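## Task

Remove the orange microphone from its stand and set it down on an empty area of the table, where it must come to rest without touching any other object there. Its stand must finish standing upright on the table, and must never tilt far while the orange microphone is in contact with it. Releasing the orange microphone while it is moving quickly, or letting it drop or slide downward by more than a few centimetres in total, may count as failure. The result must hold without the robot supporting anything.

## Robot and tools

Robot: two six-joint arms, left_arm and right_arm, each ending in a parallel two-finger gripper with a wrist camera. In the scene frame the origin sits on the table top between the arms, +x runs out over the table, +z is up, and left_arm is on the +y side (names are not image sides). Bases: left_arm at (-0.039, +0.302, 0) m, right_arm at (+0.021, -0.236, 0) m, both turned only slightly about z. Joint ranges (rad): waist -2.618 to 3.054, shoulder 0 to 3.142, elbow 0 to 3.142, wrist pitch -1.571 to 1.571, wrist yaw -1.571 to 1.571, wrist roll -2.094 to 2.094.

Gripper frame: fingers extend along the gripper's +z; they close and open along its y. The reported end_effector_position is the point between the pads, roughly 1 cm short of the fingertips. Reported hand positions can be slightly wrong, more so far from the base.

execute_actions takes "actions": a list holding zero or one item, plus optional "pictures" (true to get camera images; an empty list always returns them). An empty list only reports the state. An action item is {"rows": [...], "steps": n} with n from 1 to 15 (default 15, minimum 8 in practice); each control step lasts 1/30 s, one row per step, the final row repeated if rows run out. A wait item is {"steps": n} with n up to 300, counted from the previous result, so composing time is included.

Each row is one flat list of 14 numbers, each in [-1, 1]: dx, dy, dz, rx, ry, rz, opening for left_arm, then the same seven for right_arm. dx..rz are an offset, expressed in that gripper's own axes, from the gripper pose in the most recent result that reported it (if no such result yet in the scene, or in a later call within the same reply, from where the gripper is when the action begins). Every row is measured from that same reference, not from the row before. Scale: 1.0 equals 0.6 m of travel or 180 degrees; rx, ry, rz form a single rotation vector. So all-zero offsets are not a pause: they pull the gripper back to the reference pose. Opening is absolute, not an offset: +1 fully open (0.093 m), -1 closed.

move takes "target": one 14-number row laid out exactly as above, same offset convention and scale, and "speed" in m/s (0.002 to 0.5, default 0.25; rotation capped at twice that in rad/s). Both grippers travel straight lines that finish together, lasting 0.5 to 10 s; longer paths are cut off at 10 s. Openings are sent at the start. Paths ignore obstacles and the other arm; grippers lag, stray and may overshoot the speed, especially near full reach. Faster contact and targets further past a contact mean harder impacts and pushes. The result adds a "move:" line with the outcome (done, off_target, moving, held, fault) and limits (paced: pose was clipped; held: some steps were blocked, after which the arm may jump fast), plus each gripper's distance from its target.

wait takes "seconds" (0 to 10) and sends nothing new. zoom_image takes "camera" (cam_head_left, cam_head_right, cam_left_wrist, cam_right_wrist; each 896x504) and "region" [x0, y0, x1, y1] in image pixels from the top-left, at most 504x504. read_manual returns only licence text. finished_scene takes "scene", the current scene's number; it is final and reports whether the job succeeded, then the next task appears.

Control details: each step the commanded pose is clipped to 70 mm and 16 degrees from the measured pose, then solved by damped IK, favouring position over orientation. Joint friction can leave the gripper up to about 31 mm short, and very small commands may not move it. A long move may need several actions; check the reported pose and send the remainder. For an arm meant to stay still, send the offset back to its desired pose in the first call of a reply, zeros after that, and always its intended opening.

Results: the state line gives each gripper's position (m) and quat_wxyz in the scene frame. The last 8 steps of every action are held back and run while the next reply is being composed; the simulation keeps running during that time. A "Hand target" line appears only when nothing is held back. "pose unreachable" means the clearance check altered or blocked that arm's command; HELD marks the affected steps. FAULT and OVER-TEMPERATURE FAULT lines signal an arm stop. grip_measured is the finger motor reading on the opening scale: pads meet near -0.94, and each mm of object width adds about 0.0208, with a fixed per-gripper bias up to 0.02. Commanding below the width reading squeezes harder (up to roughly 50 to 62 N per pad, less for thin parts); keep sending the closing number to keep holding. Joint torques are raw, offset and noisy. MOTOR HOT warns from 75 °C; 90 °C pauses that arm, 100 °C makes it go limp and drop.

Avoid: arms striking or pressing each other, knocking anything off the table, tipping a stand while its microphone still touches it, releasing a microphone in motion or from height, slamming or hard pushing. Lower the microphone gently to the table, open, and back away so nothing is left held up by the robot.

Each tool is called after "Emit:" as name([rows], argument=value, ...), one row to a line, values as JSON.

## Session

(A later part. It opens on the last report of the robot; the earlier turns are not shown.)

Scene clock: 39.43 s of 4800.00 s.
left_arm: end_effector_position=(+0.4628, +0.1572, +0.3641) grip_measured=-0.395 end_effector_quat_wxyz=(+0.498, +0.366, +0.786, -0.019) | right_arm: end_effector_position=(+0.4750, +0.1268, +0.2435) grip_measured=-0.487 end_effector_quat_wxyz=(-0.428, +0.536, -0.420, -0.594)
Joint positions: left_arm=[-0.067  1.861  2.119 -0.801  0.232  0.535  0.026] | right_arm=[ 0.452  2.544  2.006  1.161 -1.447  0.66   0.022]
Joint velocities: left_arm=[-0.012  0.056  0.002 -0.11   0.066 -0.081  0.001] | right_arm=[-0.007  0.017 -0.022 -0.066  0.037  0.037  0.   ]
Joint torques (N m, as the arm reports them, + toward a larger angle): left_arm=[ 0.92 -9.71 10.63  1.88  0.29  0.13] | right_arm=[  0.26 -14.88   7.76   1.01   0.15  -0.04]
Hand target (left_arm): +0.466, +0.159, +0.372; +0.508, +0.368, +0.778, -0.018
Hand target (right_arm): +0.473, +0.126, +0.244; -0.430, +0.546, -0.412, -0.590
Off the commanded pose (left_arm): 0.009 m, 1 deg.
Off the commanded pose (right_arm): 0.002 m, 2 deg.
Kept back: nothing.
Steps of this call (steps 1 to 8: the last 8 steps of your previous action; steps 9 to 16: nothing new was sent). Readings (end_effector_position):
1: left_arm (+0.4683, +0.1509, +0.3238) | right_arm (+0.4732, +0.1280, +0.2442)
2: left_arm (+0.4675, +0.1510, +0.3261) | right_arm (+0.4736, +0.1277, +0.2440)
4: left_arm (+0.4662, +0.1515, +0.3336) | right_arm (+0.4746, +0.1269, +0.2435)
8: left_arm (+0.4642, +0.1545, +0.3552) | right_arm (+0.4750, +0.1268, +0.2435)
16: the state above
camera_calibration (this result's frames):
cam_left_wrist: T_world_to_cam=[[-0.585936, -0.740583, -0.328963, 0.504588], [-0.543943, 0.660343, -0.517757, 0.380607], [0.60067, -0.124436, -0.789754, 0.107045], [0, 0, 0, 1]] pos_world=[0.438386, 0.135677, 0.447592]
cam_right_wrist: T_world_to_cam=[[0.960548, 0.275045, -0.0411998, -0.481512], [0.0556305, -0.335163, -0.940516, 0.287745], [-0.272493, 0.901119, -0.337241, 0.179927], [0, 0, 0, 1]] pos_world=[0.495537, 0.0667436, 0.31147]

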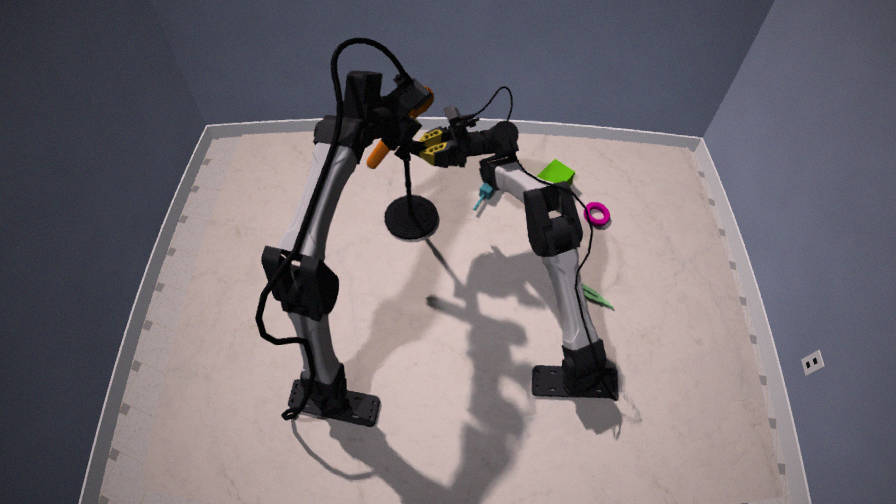

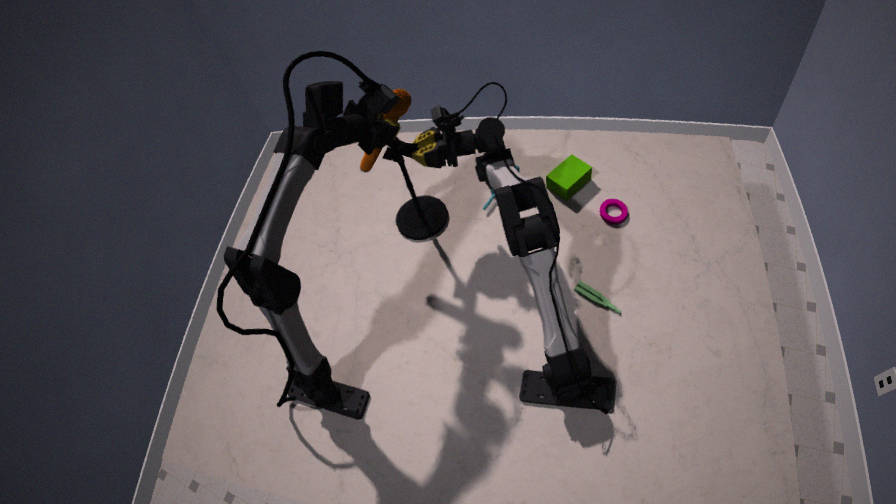

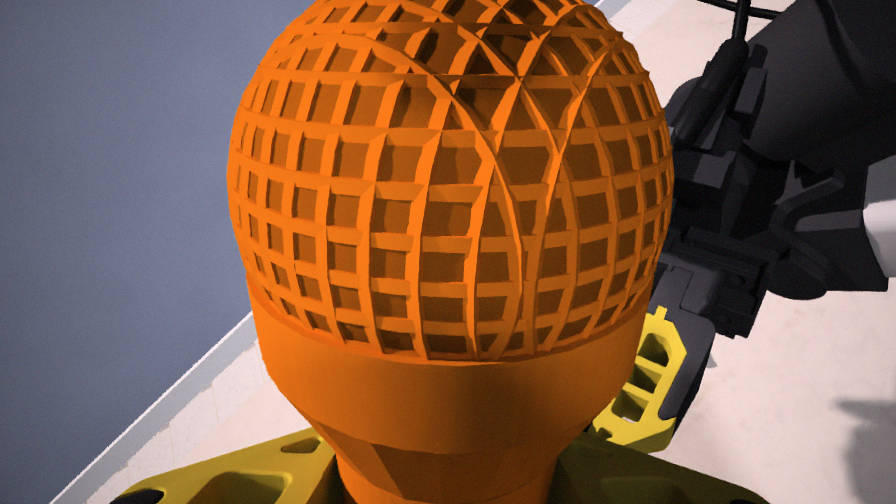

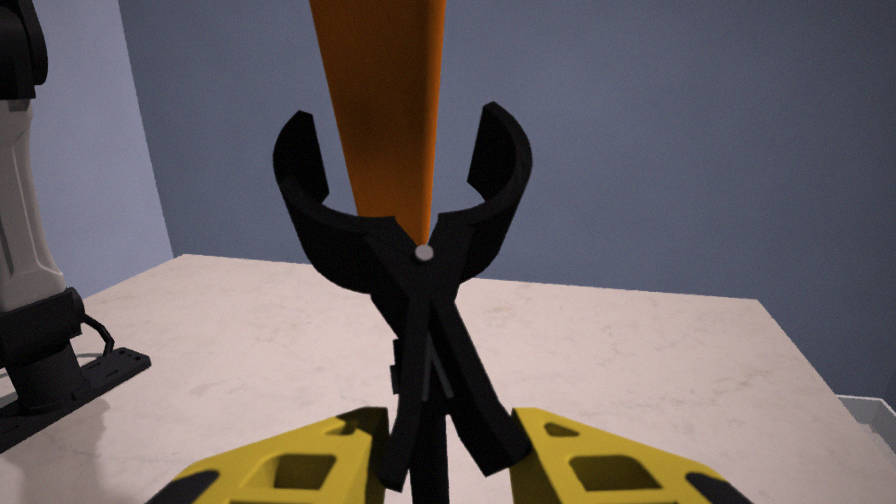

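Emit:
execute_actions([
  {"rows":[[-0.008,0.0115,-0.0065,-0.004,-0.007,0.002,-0.45, 0,0,0,-0.002,0.001,-0.003,-0.5],[-0.005,0.0135,-0.01,-0.004,-0.007,0.002,-0.45, 0,0,0,-0.002,0.001,-0.003,-0.5],[-0.001,0.016,-0.0145,-0.004,-0.007,0.002,-0.45, 0,0,0,-0.002,0.001,-0.003,-0.5],[0.003,0.019,-0.019,-0.004,-0.007,0.002,-0.45, 0,0,0,-0.002,0.001,-0.003,-0.49],[0.0075,0.022,-0.024,-0.004,-0.007,0.002,-0.45, 0,0,0,-0.002,0.001,-0.003,-0.47],[0.012,0.025,-0.029,-0.004,-0.007,0.002,-0.45, 0,0,0,-0.002,0.001,-0.003,-0.45],[0.016,0.028,-0.0335,-0.004,-0.007,0.002,-0.45, 0,0,0,-0.002,0.001,-0.003,-0.42],[0.02,0.031,-0.038,-0.004,-0.007,0.002,-0.45, 0,0,0,-0.002,0.001,-0.003,-0.39],[0.0245,0.034,-0.043,-0.004,-0.007,0.002,-0.45, 0,0,0,-0.002,0.001,-0.003,-0.36],[0.029,0.037,-0.048,-0.004,-0.007,0.002,-0.45, 0,0,0,-0.002,0.001,-0.003,-0.32],[0.033,0.04,-0.0525,-0.004,-0.007,0.002,-0.45, 0,0,0,-0.002,0.001,-0.003,-0.28],[0.037,0.043,-0.057,-0.004,-0.007,0.002,-0.45, 0,0,0,-0.002,0.001,-0.003,-0.24],[0.0415,0.046,-0.062,-0.004,-0.007,0.002,-0.45, 0,0,0,-0.002,0.001,-0.003,-0.2],[0.046,0.049,-0.067,-0.004,-0.007,0.002,-0.45, 0,0,0,-0.002,0.001,-0.003,-0.16],[0.05,0.052,-0.0716,-0.004,-0.007,0.002,-0.45, 0,0,0,-0.002,0.001,-0.003,-0.12]],"steps":15},
])

Emit:
execute_actions([
  {"rows":[[0.008,0.019,-0.026,-0.004,-0.007,0.002,-0.45, -0.002,0,0.002,-0.002,0.001,-0.003,-0.08],[0.012,0.019,-0.032,-0.004,-0.007,0.002,-0.45, -0.002,0,0.002,-0.002,0.001,-0.003,-0.04],[0.016,0.0195,-0.038,-0.004,-0.007,0.002,-0.45, -0.002,0,0.002,-0.002,0.001,-0.003,0.0],[0.02,0.02,-0.044,-0.004,-0.007,0.002,-0.45, -0.002,0,0.002,-0.002,0.001,-0.003,0.04],[0.024,0.02,-0.05,-0.004,-0.007,0.002,-0.45, -0.002,0,0.002,-0.002,0.001,-0.003,0.08],[0.028,0.0205,-0.056,-0.004,-0.007,0.002,-0.45, -0.002,0,0.002,-0.002,0.001,-0.003,0.12],[0.032,0.021,-0.062,-0.004,-0.007,0.002,-0.45, -0.002,0,0.002,-0.002,0.001,-0.003,0.16],[0.036,0.021,-0.068,-0.004,-0.007,0.002,-0.45, -0.002,0,0.002,-0.002,0.001,-0.003,0.21],[0.04,0.0215,-0.074,-0.004,-0.007,0.002,-0.45, -0.002,0,0.002,-0.002,0.001,-0.003,0.26],[0.044,0.022,-0.08,-0.004,-0.007,0.002,-0.45, -0.002,0,0.002,-0.002,0.001,-0.003,0.32],[0.048,0.022,-0.086,-0.004,-0.007,0.002,-0.45, -0.002,0,0.002,-0.002,0.001,-0.003,0.4],[0.052,0.0225,-0.092,-0.004,-0.007,0.002,-0.45, -0.002,0,0.002,-0.002,0.001,-0.003,0.5],[0.056,0.023,-0.098,-0.004,-0.007,0.002,-0.45, -0.002,0,0.002,-0.002,0.001,-0.003,0.65],[0.059,0.023,-0.103,-0.004,-0.007,0.002,-0.45, -0.002,0,0.002,-0.002,0.001,-0.003,0.8],[0.061,0.023,-0.107,-0.004,-0.007,0.002,-0.45, -0.002,0,0.002,-0.002,0.001,-0.003,1.0]],"steps":15},
])

Emit:
execute_actions([
  {"steps":16},
], pictures=true)

Scene clock: 42.73 s of 4800.00 s.
left_arm: end_effector_position=(+0.4613, +0.1695, +0.3580) grip_measured=-0.395 end_effector_quat_wxyz=(+0.489, +0.364, +0.792, -0.021) | right_arm: end_effector_position=(+0.4755, +0.1269, +0.2435) grip_measured=-0.430 end_effector_quat_wxyz=(-0.428, +0.535, -0.422, -0.594)
Joint positions: left_arm=[-0.038  1.851  2.098 -0.815  0.254  0.546  0.026] | right_arm=[ 0.452  2.544  2.006  1.158 -1.445  0.66   0.025]
Joint velocities: left_arm=[ 0.286 -0.242 -0.291  0.066  0.154  0.007 -0.001] | right_arm=[-0.002  0.002 -0.027 -0.007  0.066 -0.022  0.024]
Joint torques (N m, as the arm reports them, + toward a larger angle): left_arm=[  1.29 -12.32   7.26   1.89   0.25   0.11] | right_arm=[  0.11 -14.99   7.74   0.9    0.22  -0.06]
Steps of this call (steps 1 to 90: nothing new was sent; then 0.07 s passed at rest; steps 91 to 97: the first 7 steps of this action). Readings (end_effector_position):
91: left_arm (+0.4627, +0.1572, +0.3578) | right_arm (+0.4750, +0.1268, +0.2435)
92: left_arm (+0.4627, +0.1574, +0.3578) | right_arm (+0.4752, +0.1269, +0.2435)
94: left_arm (+0.4630, +0.1594, +0.3583) | right_arm (+0.4754, +0.1269, +0.2435)
97: the state above

Scene clock: 43.23 s of 4800.00 s.
left_arm: end_effector_position=(+0.4350, +0.2392, +0.3622) grip_measured=-0.395 end_effector_quat_wxyz=(+0.489, +0.341, +0.803, -0.007) | right_arm: end_effector_position=(+0.4736, +0.1298, +0.2465) grip_measured=+0.141 end_effector_quat_wxyz=(-0.433, +0.535, -0.417, -0.594)
Joint positions: left_arm=[ 0.126  1.712  1.95  -0.825  0.342  0.607  0.026] | right_arm=[ 0.458  2.541  2.006  1.168 -1.435  0.66   0.052]
Joint velocities: left_arm=[ 0.232 -0.335 -0.408 -0.081  0.227  0.095 -0.   ] | right_arm=[ 0.007 -0.032 -0.002  0.095  0.037 -0.051  0.038]
Joint torques (N m, as the arm reports them, + toward a larger angle): left_arm=[  0.55 -10.63   7.2    1.78   0.38   0.15] | right_arm=[ -0.12 -14.58   7.81   0.71   0.12  -0.05]
Off your previous action's commanded pose (left_arm): 0.014 m, 3 deg at its last step (step 8 of this call).
Off your previous action's commanded pose (right_arm): 0.001 m, 1 deg at its last step (step 8 of this call).
Steps of this call (steps 1 to 8: the last 8 steps of your previous action; steps 9 to 15: the first 7 steps of this action, its rows measured from where the robot was after step 8). Readings (end_effector_position):
8: left_arm (+0.4492, +0.2084, +0.3624) | right_arm (+0.4745, +0.1277, +0.2440)
9: left_arm (+0.4477, +0.2130, +0.3631) | right_arm (+0.4743, +0.1280, +0.2442)
10: left_arm (+0.4464, +0.2176, +0.3640) | right_arm (+0.4741, +0.1284, +0.2444)
12: left_arm (+0.4431, +0.2275, +0.3641) | right_arm (+0.4737, +0.1291, +0.2453)
15: the state above

Scene clock: 43.77 s of 4800.00 s.
left_arm: end_effector_position=(+0.4013, +0.2637, +0.3686) grip_measured=-0.395 end_effector_quat_wxyz=(+0.493, +0.345, +0.798, -0.008) | right_arm: end_effector_position=(+0.4724, +0.1302, +0.2466) grip_measured=+1.000 end_effector_quat_wxyz=(-0.431, +0.538, -0.415, -0.593)
Joint positions: left_arm=[ 0.209  1.594  1.846 -0.85   0.42   0.662  0.026] | right_arm=[ 0.459  2.542  2.01   1.167 -1.442  0.659  0.093]
Joint velocities: left_arm=[-0.007 -0.007 -0.002 -0.081  0.051 -0.007  0.   ] | right_arm=[-0.017  0.002  0.012  0.051 -0.051 -0.007  0.   ]
Joint torques (N m, as the arm reports them, + toward a larger angle): left_arm=[ 0.47 -8.54  6.54  1.79  0.45  0.14] | right_arm=[ -0.13 -14.73   7.53   0.8    0.25  -0.06]
Hand target (left_arm): +0.399, +0.262, +0.371; +0.501, +0.353, +0.790, -0.009
Hand target (right_arm): +0.474, +0.129, +0.245; -0.430, +0.540, -0.415, -0.592
Off the commanded pose (left_arm): 0.004 m, 2 deg.
Off the commanded pose (right_arm): 0.003 m, 0 deg.
Kept back: nothing.
Steps of this call (steps 1 to 8: the last 8 steps of your previous action; steps 9 to 16: nothing new was sent). Readings (end_effector_position):
1: left_arm (+0.4319, +0.2420, +0.3617) | right_arm (+0.4734, +0.1302, +0.2472)
2: left_arm (+0.4285, +0.2448, +0.3612) | right_arm (+0.4733, +0.1306, +0.2482)
4: left_arm (+0.4216, +0.2497, +0.3614) | right_arm (+0.4733, +0.1306, +0.2486)
8: left_arm (+0.4084, +0.2604, +0.3637) | right_arm (+0.4728, +0.1303, +0.2470)
16: the state above
camera_calibration (this result's frames):
cam_left_wrist: T_world_to_cam=[[-0.550409, -0.770473, -0.321592, 0.539782], [-0.585146, 0.630749, -0.509666, 0.300477], [0.595528, -0.0923466, -0.798009, 0.157447], [0, 0, 0, 1]] pos_world=[0.37916, 0.240902, 0.452377]
cam_right_wrist: T_world_to_cam=[[0.960027, 0.27844, -0.0286357, -0.483198], [0.0669338, -0.3277, -0.942408, 0.286181], [-0.271788, 0.90282, -0.333238, 0.175673], [0, 0, 0, 1]] pos_world=[0.492474, 0.0697218, 0.314404]

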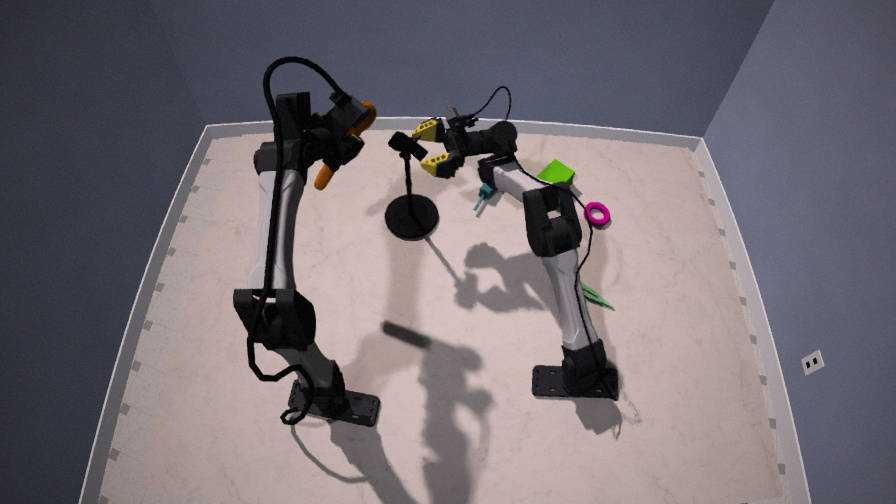

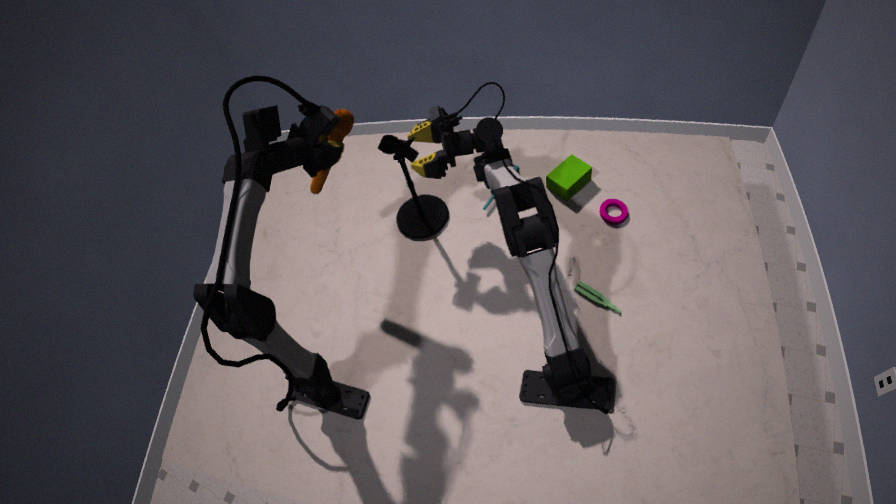

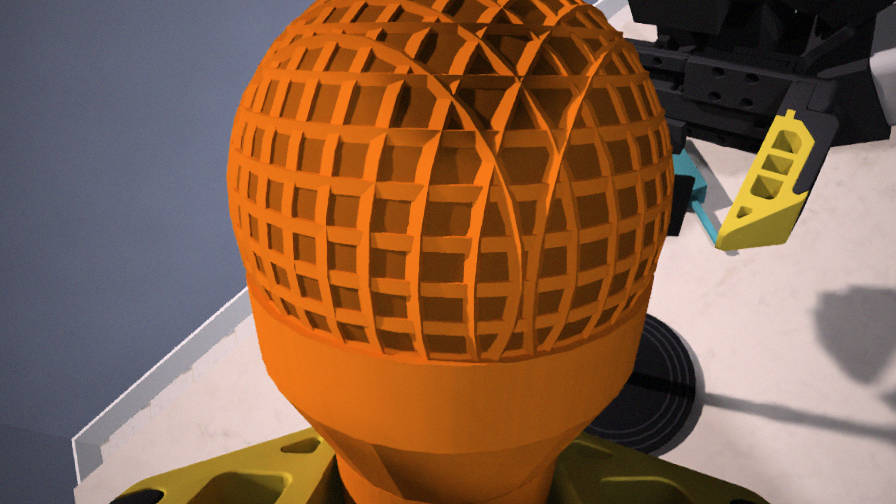

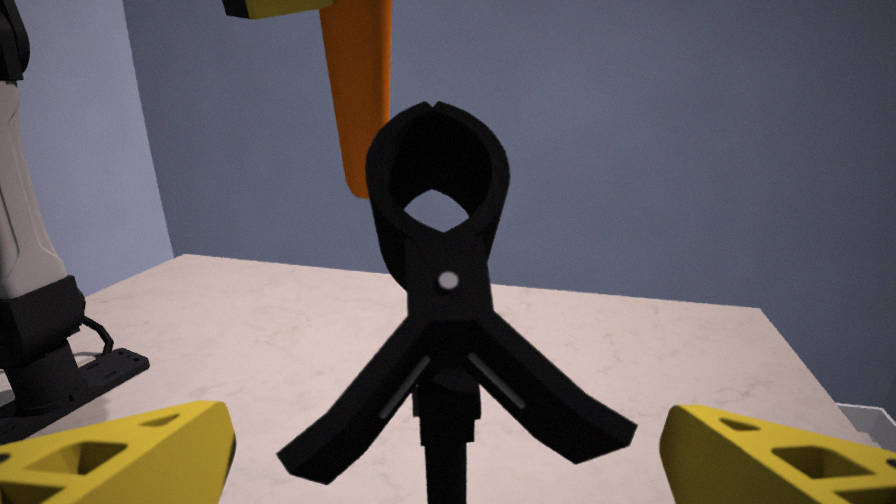

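Emit:
move(target=[0.5569,-0.1216,0.0455,0.0609,0.2962,-0.1119,-0.45, -0.0343,0.042,-0.2464,0.144,0,0,1], speed=0.3)

Scene clock: 47.43 s of 4800.00 s.
left_arm: end_effector_position=(+0.2915, +0.3791, +0.0687) grip_measured=-0.395 end_effector_quat_wxyz=(+0.046, +0.223, +0.974, -0.008) | right_arm: end_effector_position=(+0.4911, -0.0168, +0.2543) grip_measured=+1.000 end_effector_quat_wxyz=(+0.538, -0.430, +0.533, +0.491)
Joint positions: left_arm=[ 0.397  1.788  1.303 -1.012  0.057  0.707  0.026] | right_arm=[ 0.188  2.092  1.377  0.942 -1.294  0.281  0.093]
Joint velocities: left_arm=[ 0.002 -0.007 -0.012 -0.007  0.007 -0.081  0.   ] | right_arm=[ 0.007  0.002  0.007 -0.081  0.037 -0.037  0.   ]
Joint torques (N m, as the arm reports them, + toward a larger angle): left_arm=[ 0.76 -8.84  6.4   0.46  0.03 -0.09] | right_arm=[ -0.11 -13.4    5.42   1.2    0.19  -0.1 ]
Hand target (left_arm): +0.289, +0.383, +0.066; +0.042, +0.215, +0.976, -0.003
Hand target (right_arm): +0.490, -0.020, +0.256; +0.541, -0.427, +0.536, +0.487
Off the commanded pose (left_arm): 0.004 m, 1 deg.
Off the commanded pose (right_arm): 0.004 m, 1 deg.
Kept back: nothing.
move: done
camera_calibration (this result's frames):
cam_left_wrist: T_world_to_cam=[[-0.424107, -0.905543, -0.0111822, 0.464938], [-0.855681, 0.39665, 0.332383, 0.120411], [-0.296552, 0.150534, -0.943078, 0.172065], [0, 0, 0, 1]] pos_world=[0.351243, 0.347359, 0.127447]
cam_right_wrist: T_world_to_cam=[[0.986331, -0.152565, -0.0622506, -0.471601], [-0.110779, -0.334303, -0.935933, 0.329505], [0.12198, 0.930035, -0.346634, 0.126504], [0, 0, 0, 1]] pos_world=[0.486226, -0.0794489, 0.322887]

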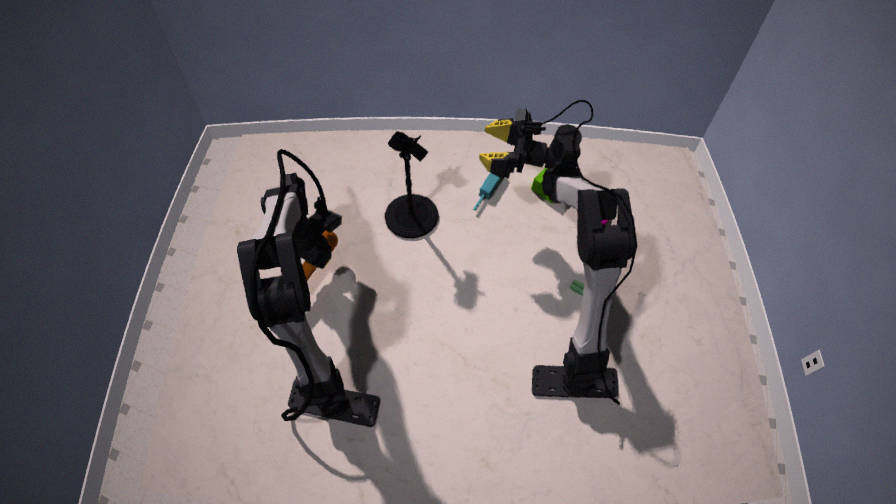

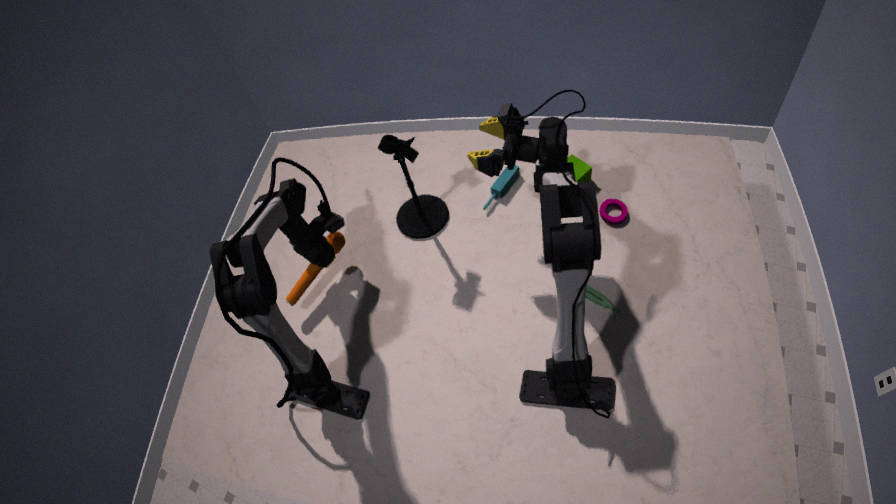

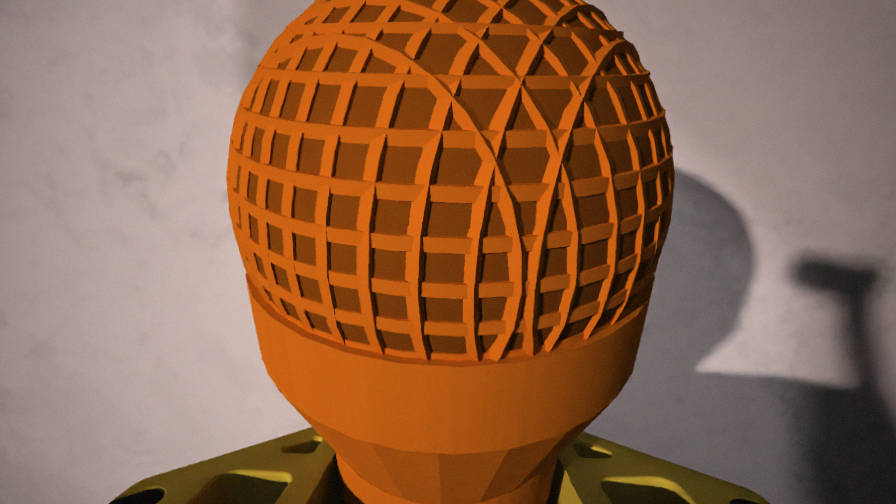

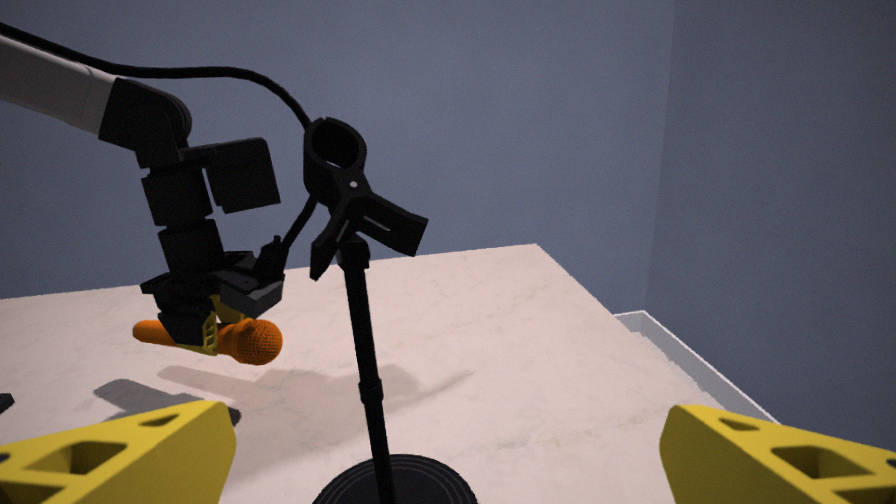

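Emit:
move(target=[0.0071,0,0.0764,0,0.005,0,-0.45, 0,0,0,0,0,0,1], speed=0.045)

Scene clock: 49.13 s of 4800.00 s.
left_arm: end_effector_position=(+0.2956, +0.3803, +0.0298) grip_measured=-0.395 end_effector_quat_wxyz=(+0.048, +0.223, +0.974, -0.007) | right_arm: end_effector_position=(+0.4913, -0.0168, +0.2541) grip_measured=+1.000 end_effector_quat_wxyz=(+0.538, -0.430, +0.534, +0.491)
Joint positions: left_arm=[ 0.397  1.845  1.213 -0.86   0.056  0.707  0.026] | right_arm=[ 0.188  2.092  1.377  0.94  -1.294  0.279  0.093]
Joint velocities: left_arm=[-0.007 -0.002 -0.007 -0.007  0.037 -0.066  0.   ] | right_arm=[-0.002 -0.002 -0.022 -0.051  0.007  0.081  0.   ]
Joint torques (N m, as the arm reports them, + toward a larger angle): left_arm=[-0.12 -8.5   5.7   0.46  0.03 -0.03] | right_arm=[  0.17 -11.95   6.84   1.3    0.11   0.02]
Hand target (left_arm): +0.291, +0.379, +0.023; +0.038, +0.224, +0.974, -0.006
Hand target (right_arm): +0.491, -0.017, +0.254; +0.538, -0.430, +0.533, +0.491
Off the commanded pose (left_arm): 0.008 m, 1 deg.
Off the commanded pose (right_arm): 0.000 m, 0 deg.
Kept back: nothing.
move: done
camera_calibration (this result's frames):
cam_left_wrist: T_world_to_cam=[[-0.424, -0.905543, -0.0147018, 0.467391], [-0.857104, 0.39597, 0.329514, 0.137091], [-0.292568, 0.152315, -0.944036, 0.134609], [0, 0, 0, 1]] pos_world=[0.355057, 0.348456, 0.0887738]
cam_right_wrist: T_world_to_cam=[[0.986174, -0.153438, -0.062597, -0.47165], [-0.111452, -0.33457, -0.935757, 0.329578], [0.122637, 0.929796, -0.347045, 0.126188], [0, 0, 0, 1]] pos_world=[0.486385, -0.0794316, 0.322674]

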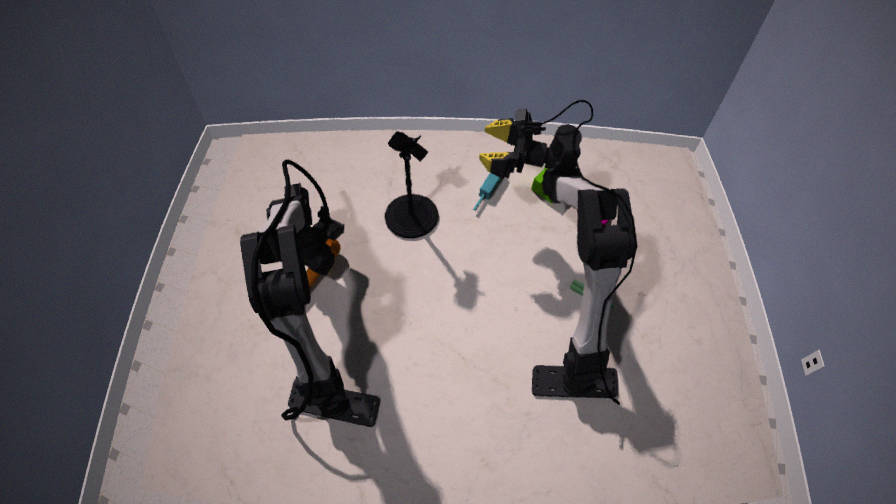

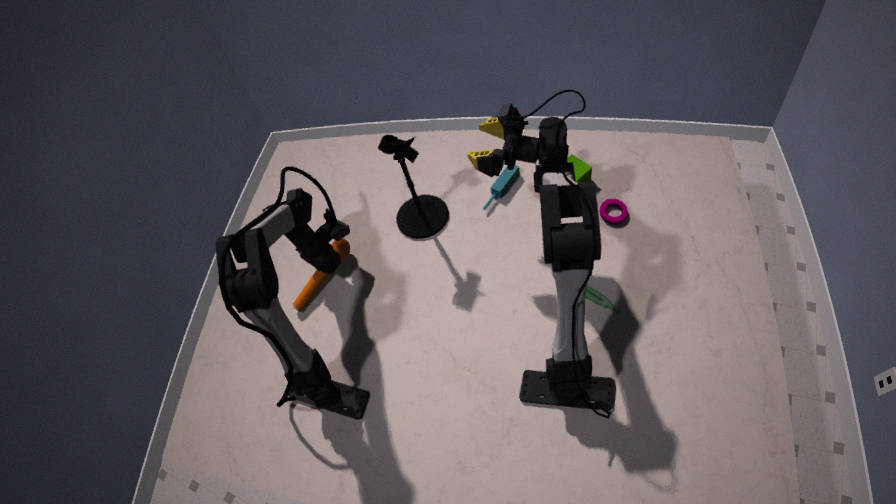

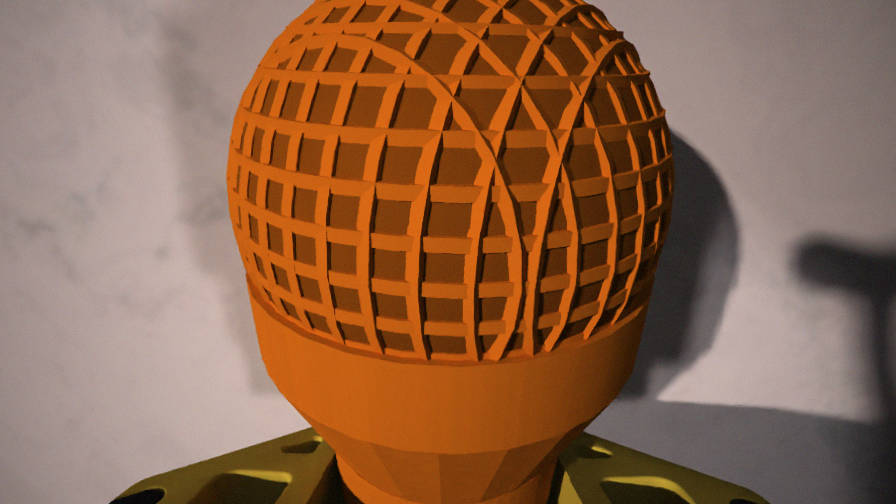

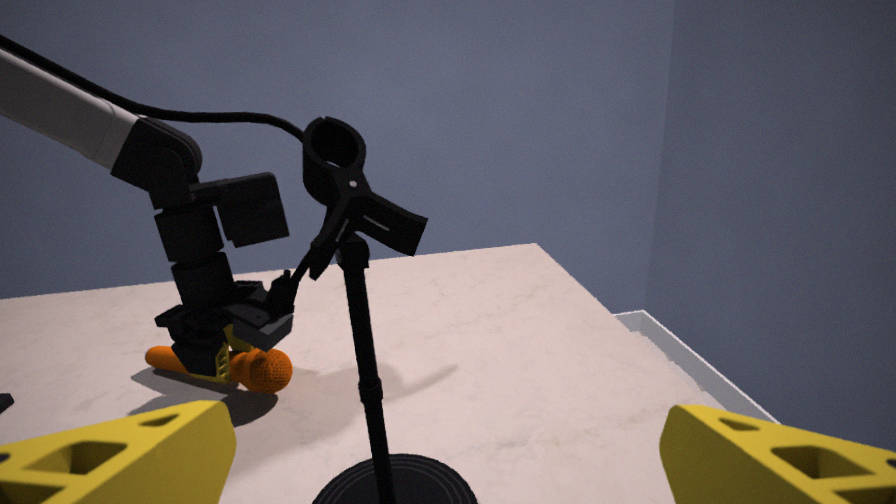

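Emit:
execute_actions([
  {"rows":[[0.0076,-0.005,0.012,0.003,0.006,0,-0.45, 0,0,0,0,0,0,1],[0.008,-0.0053,0.0135,0.0035,0.0064,0,-0.45, 0,0,0,0,0,0,1],[0.0084,-0.0056,0.015,0.004,0.0068,0,-0.45, 0,0,0,0,0,0,1],[0.0088,-0.006,0.0165,0.0045,0.0072,0,-0.45, 0,0,0,0,0,0,1],[0.0092,-0.0063,0.018,0.005,0.0076,0,-0.45, 0,0,0,0,0,0,1],[0.0096,-0.0066,0.0195,0.0055,0.008,0,-0.45, 0,0,0,0,0,0,1],[0.01,-0.007,0.021,0.006,0.0084,0,-0.45, 0,0,0,0,0,0,1],[0.0105,-0.0073,0.0225,0.0066,0.0088,0,-0.45, 0,0,0,0,0,0,1],[0.011,-0.0076,0.024,0.0072,0.0092,0,-0.45, 0,0,0,0,0,0,1],[0.0115,-0.008,0.0257,0.008,0.0097,0,-0.45, 0,0,0,0,0,0,1]],"steps":12},
])

Emit:
execute_actions([
  {"steps":14},
])

Scene clock: 49.83 s of 4800.00 s.
left_arm: end_effector_position=(+0.2959, +0.3804, +0.0299) grip_measured=-0.395 end_effector_quat_wxyz=(+0.048, +0.223, +0.973, -0.006) | right_arm: end_effector_position=(+0.4913, -0.0168, +0.2541) grip_measured=+1.000 end_effector_quat_wxyz=(+0.538, -0.430, +0.534, +0.491)
Joint positions: left_arm=[ 0.397  1.845  1.213 -0.859  0.056  0.707  0.026] | right_arm=[ 0.188  2.092  1.377  0.94  -1.294  0.279  0.093]
Joint velocities: left_arm=[-0.012  0.007  0.012  0.037  0.022 -0.007  0.   ] | right_arm=[-0.027 -0.007 -0.002  0.081  0.081  0.007  0.   ]
Joint torques (N m, as the arm reports them, + toward a larger angle): left_arm=[ 0.13 -7.83  5.5   0.47  0.1   0.03] | right_arm=[  0.17 -11.92   6.67   1.28   0.1   -0.04]
Steps of this call (steps 1 to 17: nothing new was sent; steps 18 to 21: the first 4 steps of this action). Readings (end_effector_position):
18: left_arm (+0.2959, +0.3804, +0.0299) | right_arm (+0.4913, -0.0168, +0.2541)
19: left_arm (+0.2959, +0.3804, +0.0299) | right_arm (+0.4913, -0.0168, +0.2541)
21: the state above

Scene clock: 50.30 s of 4800.00 s.
left_arm: end_effector_position=(+0.2949, +0.3802, +0.0229) grip_measured=-0.395 end_effector_quat_wxyz=(+0.040, +0.223, +0.974, -0.011) | right_arm: end_effector_position=(+0.4913, -0.0168, +0.2541) grip_measured=+1.000 end_effector_quat_wxyz=(+0.538, -0.430, +0.534, +0.491)
Joint positions: left_arm=[ 0.397  1.867  1.213 -0.855  0.056  0.707  0.026] | right_arm=[ 0.188  2.092  1.377  0.94  -1.294  0.279  0.093]
Joint velocities: left_arm=[ 0.007 -0.007 -0.017 -0.037 -0.051  0.037 -0.001] | right_arm=[-0.017 -0.007  0.022 -0.051 -0.037 -0.022  0.   ]
Joint torques (N m, as the arm reports them, + toward a larger angle): left_arm=[ 0.25 -8.41  5.03  0.45  0.13  0.06] | right_arm=[  0.27 -11.93   6.68   1.31   0.07  -0.03]
Hand target (left_arm): +0.288, +0.378, +0.014; +0.030, +0.224, +0.974, -0.016
Hand target (right_arm): +0.491, -0.017, +0.254; +0.538, -0.430, +0.534, +0.491
Off the commanded pose (left_arm): 0.011 m, 1 deg.
Off the commanded pose (right_arm): 0.000 m, 0 deg.
Kept back: nothing.
Steps of this call (steps 1 to 8: the last 8 steps of your previous action; steps 9 to 14: nothing new was sent). Readings (end_effector_position):
1: left_arm (+0.2958, +0.3804, +0.0296) | right_arm (+0.4913, -0.0168, +0.2541)
2: left_arm (+0.2958, +0.3804, +0.0290) | right_arm (+0.4913, -0.0168, +0.2541)
4: left_arm (+0.2957, +0.3804, +0.0271) | right_arm (+0.4913, -0.0168, +0.2541)
8: left_arm (+0.2950, +0.3802, +0.0233) | right_arm (+0.4913, -0.0168, +0.2541)
14: the state above

Emit:
execute_actions([
  {"rows":[[0.0105,-0.008,0.0155,0.004,0.006,0,-0.45, 0,0,0,0,0,0,1],[0.0107,-0.008,0.017,0.0044,0.0063,0,-0.45, 0,0,0,0,0,0,1],[0.011,-0.008,0.0185,0.0048,0.0066,0,-0.45, 0,0,0,0,0,0,1],[0.0112,-0.0083,0.02,0.0052,0.007,0,-0.45, 0,0,0,0,0,0,1],[0.0115,-0.0086,0.0215,0.0056,0.0074,0,-0.45, 0,0,0,0,0,0,1],[0.0117,-0.0088,0.023,0.006,0.0078,0,-0.45, 0,0,0,0,0,0,1],[0.012,-0.009,0.0245,0.0064,0.0082,0,-0.45, 0,0,0,0,0,0,1],[0.0122,-0.0092,0.026,0.0068,0.0086,0,-0.45, 0,0,0,0,0,0,1]],"steps":10},
])

Emit:
execute_actions([
  {"steps":13},
], pictures=true)

Scene clock: 50.80 s of 4800.00 s.
left_arm: end_effector_position=(+0.2949, +0.3802, +0.0229) grip_measured=-0.395 end_effector_quat_wxyz=(+0.040, +0.223, +0.974, -0.010) | right_arm: end_effector_position=(+0.4913, -0.0168, +0.2541) grip_measured=+1.000 end_effector_quat_wxyz=(+0.538, -0.430, +0.534, +0.491)
Joint positions: left_arm=[ 0.397  1.867  1.213 -0.855  0.056  0.707  0.026] | right_arm=[ 0.188  2.092  1.377  0.94  -1.294  0.279  0.093]
Joint velocities: left_arm=[-0.002 -0.007  0.007  0.007 -0.051 -0.022  0.   ] | right_arm=[-0.012 -0.007 -0.007 -0.066  0.051 -0.095  0.   ]
Joint torques (N m, as the arm reports them, + toward a larger angle): left_arm=[ 0.08 -8.44  4.48  0.5   0.1   0.03] | right_arm=[  0.3  -11.93   6.71   1.28   0.12  -0.03]
Steps of this call (steps 1 to 13: nothing new was sent; steps 14 to 15: the first 2 steps of this action). Readings (end_effector_position):
14: left_arm (+0.2949, +0.3802, +0.0229) | right_arm (+0.4913, -0.0168, +0.2541)
15: the state above

Scene clock: 51.23 s of 4800.00 s.
left_arm: end_effector_position=(+0.2949, +0.3802, +0.0223) grip_measured=-0.395 end_effector_quat_wxyz=(+0.040, +0.223, +0.974, -0.011) | right_arm: end_effector_position=(+0.4913, -0.0168, +0.2541) grip_measured=+1.000 end_effector_quat_wxyz=(+0.538, -0.430, +0.534, +0.491)
Joint positions: left_arm=[ 0.397  1.869  1.213 -0.854  0.056  0.707  0.026] | right_arm=[ 0.188  2.092  1.377  0.94  -1.294  0.279  0.093]
Joint velocities: left_arm=[ 0.002 -0.007 -0.002 -0.022 -0.081  0.051  0.   ] | right_arm=[ 0.022 -0.002  0.007 -0.066  0.007 -0.007  0.   ]
Joint torques (N m, as the arm reports them, + toward a larger angle): left_arm=[ 0.08 -7.56  4.08  0.56  0.13  0.03] | right_arm=[  0.23 -11.85   6.76   1.29   0.07  -0.02]
Hand target (left_arm): +0.286, +0.378, +0.008; +0.025, +0.224, +0.974, -0.018
Hand target (right_arm): +0.491, -0.017, +0.254; +0.538, -0.430, +0.534, +0.491
Off the commanded pose (left_arm): 0.018 m, 2 deg.
Off the commanded pose (right_arm): 0.000 m, 0 deg.
Kept back: nothing.
Steps of this call (steps 1 to 8: the last 8 steps of your previous action; steps 9 to 13: nothing new was sent). Readings (end_effector_position):
1: left_arm (+0.2949, +0.3802, +0.0229) | right_arm (+0.4913, -0.0168, +0.2541)
2: left_arm (+0.2949, +0.3802, +0.0229) | right_arm (+0.4913, -0.0168, +0.2541)
4: left_arm (+0.2950, +0.3802, +0.0229) | right_arm (+0.4913, -0.0168, +0.2541)
8: left_arm (+0.2949, +0.3802, +0.0223) | right_arm (+0.4913, -0.0168, +0.2541)
13: the state above
camera_calibration (this result's frames):
cam_left_wrist: T_world_to_cam=[[-0.424134, -0.905593, -0.00349377, 0.466699], [-0.851256, 0.397363, 0.342733, 0.136493], [-0.308988, 0.148339, -0.939426, 0.133547], [0, 0, 0, 1]] pos_world=[0.355398, 0.348591, 0.0803074]
cam_right_wrist: T_world_to_cam=[[0.986174, -0.153438, -0.062597, -0.47165], [-0.111452, -0.33457, -0.935757, 0.329578], [0.122637, 0.929796, -0.347045, 0.126188], [0, 0, 0, 1]] pos_world=[0.486385, -0.0794316, 0.322674]

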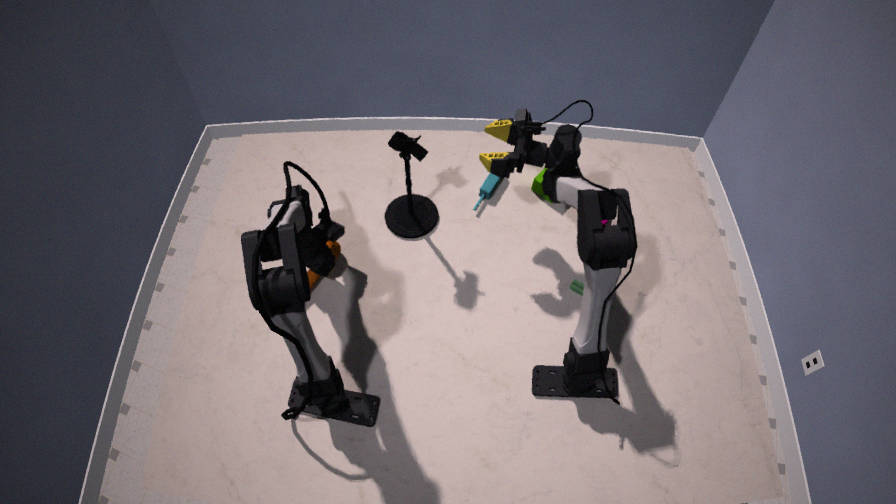

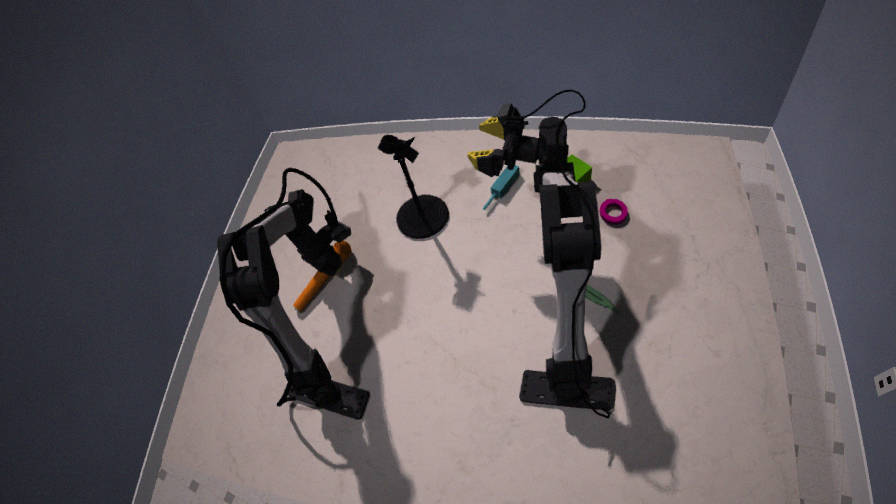

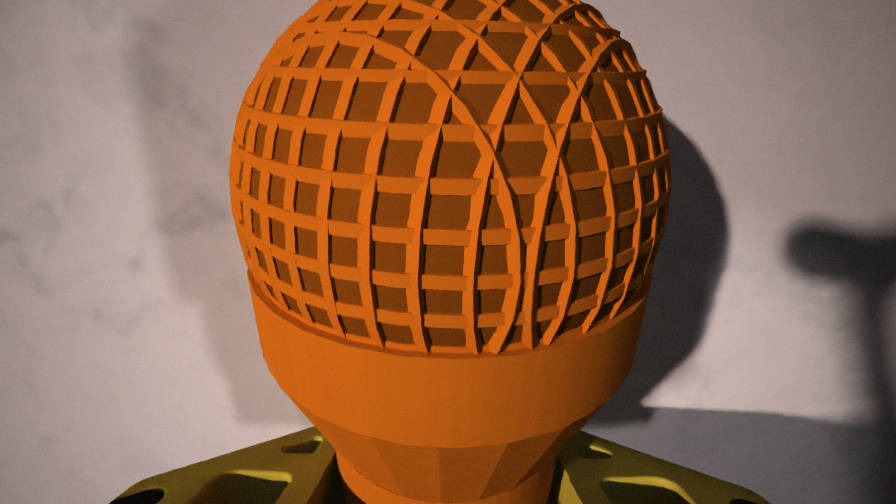

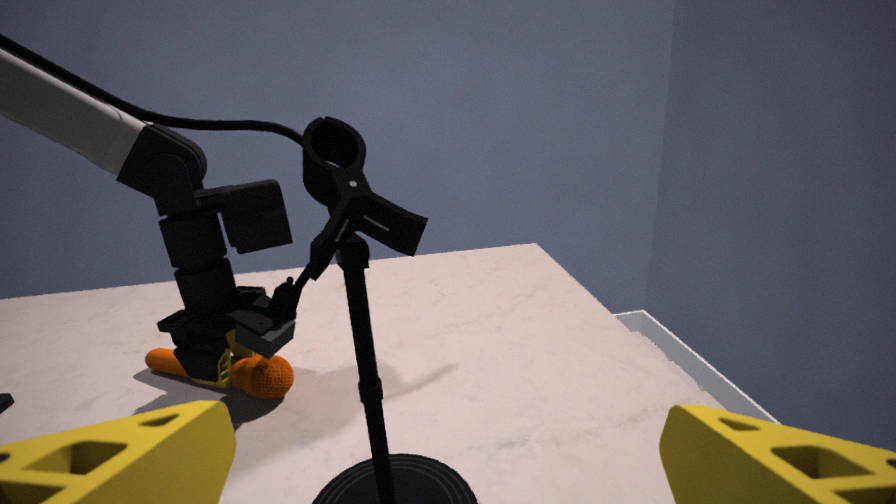

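Contact reached. Release gently and lift.

Emit:
execute_actions([
  {"rows":[[0.008,-0.006,0.016,0.004,0.005,0,-0.42, 0,0,0,0,0,0,1],[0.005,-0.004,0.01,0.002,0.003,0,-0.39, 0,0,0,0,0,0,1],[0.003,-0.002,0.005,0.001,0.001,0,-0.36, 0,0,0,0,0,0,1],[0.002,-0.001,0.003,0,0,0,-0.33, 0,0,0,0,0,0,1],[0.002,-0.001,0.003,0,0,0,-0.3, 0,0,0,0,0,0,1],[0.002,-0.001,0.003,0,0,0,-0.28, 0,0,0,0,0,0,1],[0.002,-0.001,0.003,0,0,0,-0.26, 0,0,0,0,0,0,1],[0.002,-0.001,0.003,0,0,0,-0.24, 0,0,0,0,0,0,1],[0.002,-0.001,0.003,0,0,0,-0.22, 0,0,0,0,0,0,1],[0.002,-0.001,0.003,0,0,0,-0.19, 0,0,0,0,0,0,1],[0.002,-0.001,0.003,0,0,0,-0.15, 0,0,0,0,0,0,1],[0.002,-0.001,0.003,0,0,0,-0.05, 0,0,0,0,0,0,1],[0.002,-0.001,0.003,0,0,0,0.1, 0,0,0,0,0,0,1],[0.002,-0.001,0.003,0,0,0,0.3, 0,0,0,0,0,0,1],[0.002,-0.001,0.003,0,0,0,0.5, 0,0,0,0,0,0,1]],"steps":15},
])

Emit:
move(target=[0,0,-0.15,0,0,0,0.6, 0,0,0,0,0,0,1], speed=0.2)

Scene clock: 52.13 s of 4800.00 s.
left_arm: end_effector_position=(+0.2949, +0.3802, +0.0223) grip_measured=-0.267 end_effector_quat_wxyz=(+0.040, +0.223, +0.974, -0.011) | right_arm: end_effector_position=(+0.4913, -0.0168, +0.2541) grip_measured=+1.000 end_effector_quat_wxyz=(+0.538, -0.430, +0.534, +0.491)
Joint positions: left_arm=[ 0.397  1.869  1.213 -0.854  0.056  0.707  0.032] | right_arm=[ 0.188  2.092  1.377  0.94  -1.294  0.279  0.093]
Joint velocities: left_arm=[-0.007 -0.007  0.012 -0.037 -0.037 -0.051  0.018] | right_arm=[ 0.017  0.007  0.017 -0.007  0.051 -0.081  0.   ]
Joint torques (N m, as the arm reports them, + toward a larger angle): left_arm=[ 0.29 -9.26  6.34  0.45  0.15  0.06] | right_arm=[  0.26 -11.98   6.77   1.27   0.11  -0.01]
Steps of this call (steps 1 to 20: nothing new was sent; steps 21 to 27: the first 7 steps of this action). Readings (end_effector_position):
21: left_arm (+0.2949, +0.3802, +0.0223) | right_arm (+0.4913, -0.0168, +0.2541)
22: left_arm (+0.2949, +0.3802, +0.0223) | right_arm (+0.4913, -0.0168, +0.2541)
24: left_arm (+0.2949, +0.3802, +0.0223) | right_arm (+0.4913, -0.0168, +0.2541)
27: the state above

Scene clock: 53.80 s of 4800.00 s.
left_arm: end_effector_position=(+0.2894, +0.3813, +0.1082) grip_measured=+0.598 end_effector_quat_wxyz=(+0.040, +0.223, +0.974, -0.010) | right_arm: end_effector_position=(+0.4913, -0.0168, +0.2541) grip_measured=+1.000 end_effector_quat_wxyz=(+0.538, -0.430, +0.534, +0.491)
Joint positions: left_arm=[ 0.404  1.769  1.439 -1.181  0.056  0.715  0.074] | right_arm=[ 0.188  2.092  1.377  0.94  -1.294  0.279  0.093]
Joint velocities: left_arm=[ 0.002  0.007 -0.022 -0.022  0.095  0.007 -0.001] | right_arm=[-0.002  0.002 -0.012  0.022 -0.066 -0.022  0.   ]
Joint torques (N m, as the arm reports them, + toward a larger angle): left_arm=[ 0.88 -8.4   9.3   0.25  0.15  0.13] | right_arm=[  0.11 -11.95   6.74   1.27   0.04   0.01]
Hand target (left_arm): +0.290, +0.384, +0.112; +0.040, +0.223, +0.974, -0.010
Hand target (right_arm): +0.491, -0.017, +0.254; +0.538, -0.430, +0.534, +0.491
Off your previous action's commanded pose (left_arm): 0.002 m, 0 deg at its last step (step 8 of this call).
Off your previous action's commanded pose (right_arm): 0.000 m, 0 deg at its last step (step 8 of this call).
Off the commanded pose (left_arm): 0.005 m, 0 deg.
Off the commanded pose (right_arm): 0.000 m, 0 deg.
Kept back: nothing.
move: done
camera_calibration (this result's frames):
cam_left_wrist: T_world_to_cam=[[-0.424111, -0.905601, -0.00409096, 0.465653], [-0.851361, 0.397161, 0.342706, 0.101994], [-0.30873, 0.148828, -0.939434, 0.212105], [0, 0, 0, 1]] pos_world=[0.349806, 0.349621, 0.166209]
cam_right_wrist: T_world_to_cam=[[0.986174, -0.153438, -0.062597, -0.47165], [-0.111452, -0.33457, -0.935757, 0.329578], [0.122637, 0.929796, -0.347045, 0.126188], [0, 0, 0, 1]] pos_world=[0.486385, -0.0794316, 0.322674]

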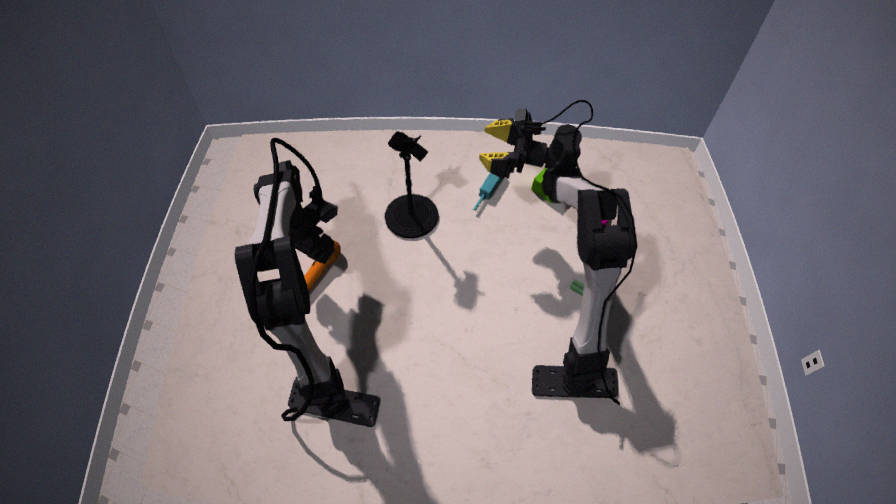

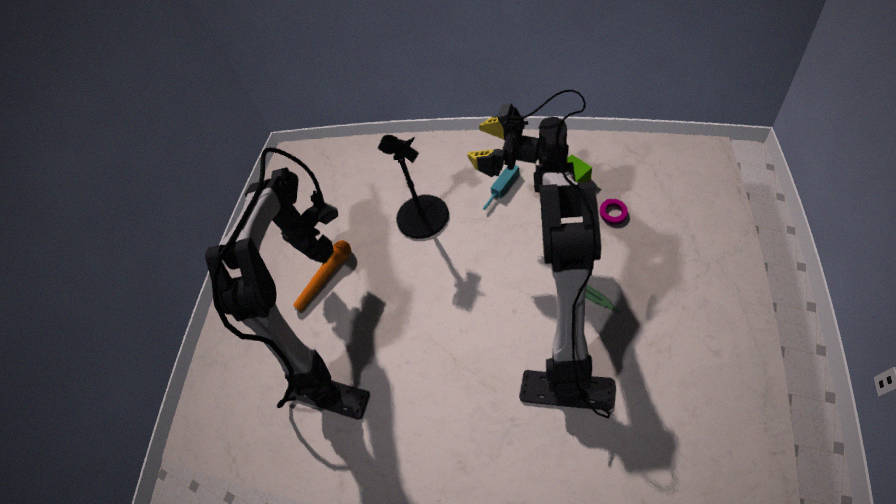

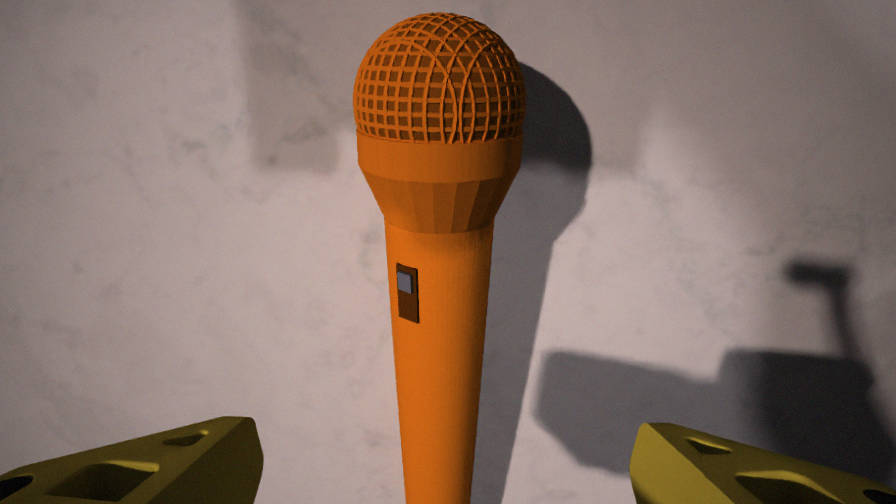

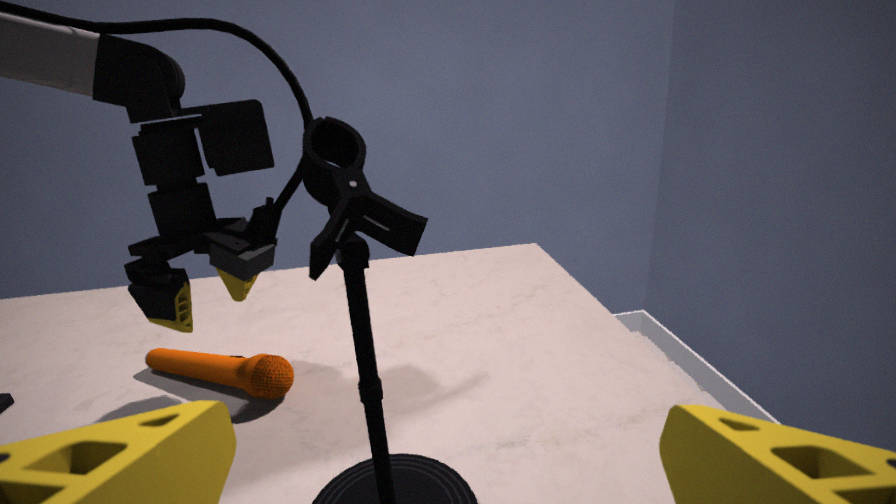

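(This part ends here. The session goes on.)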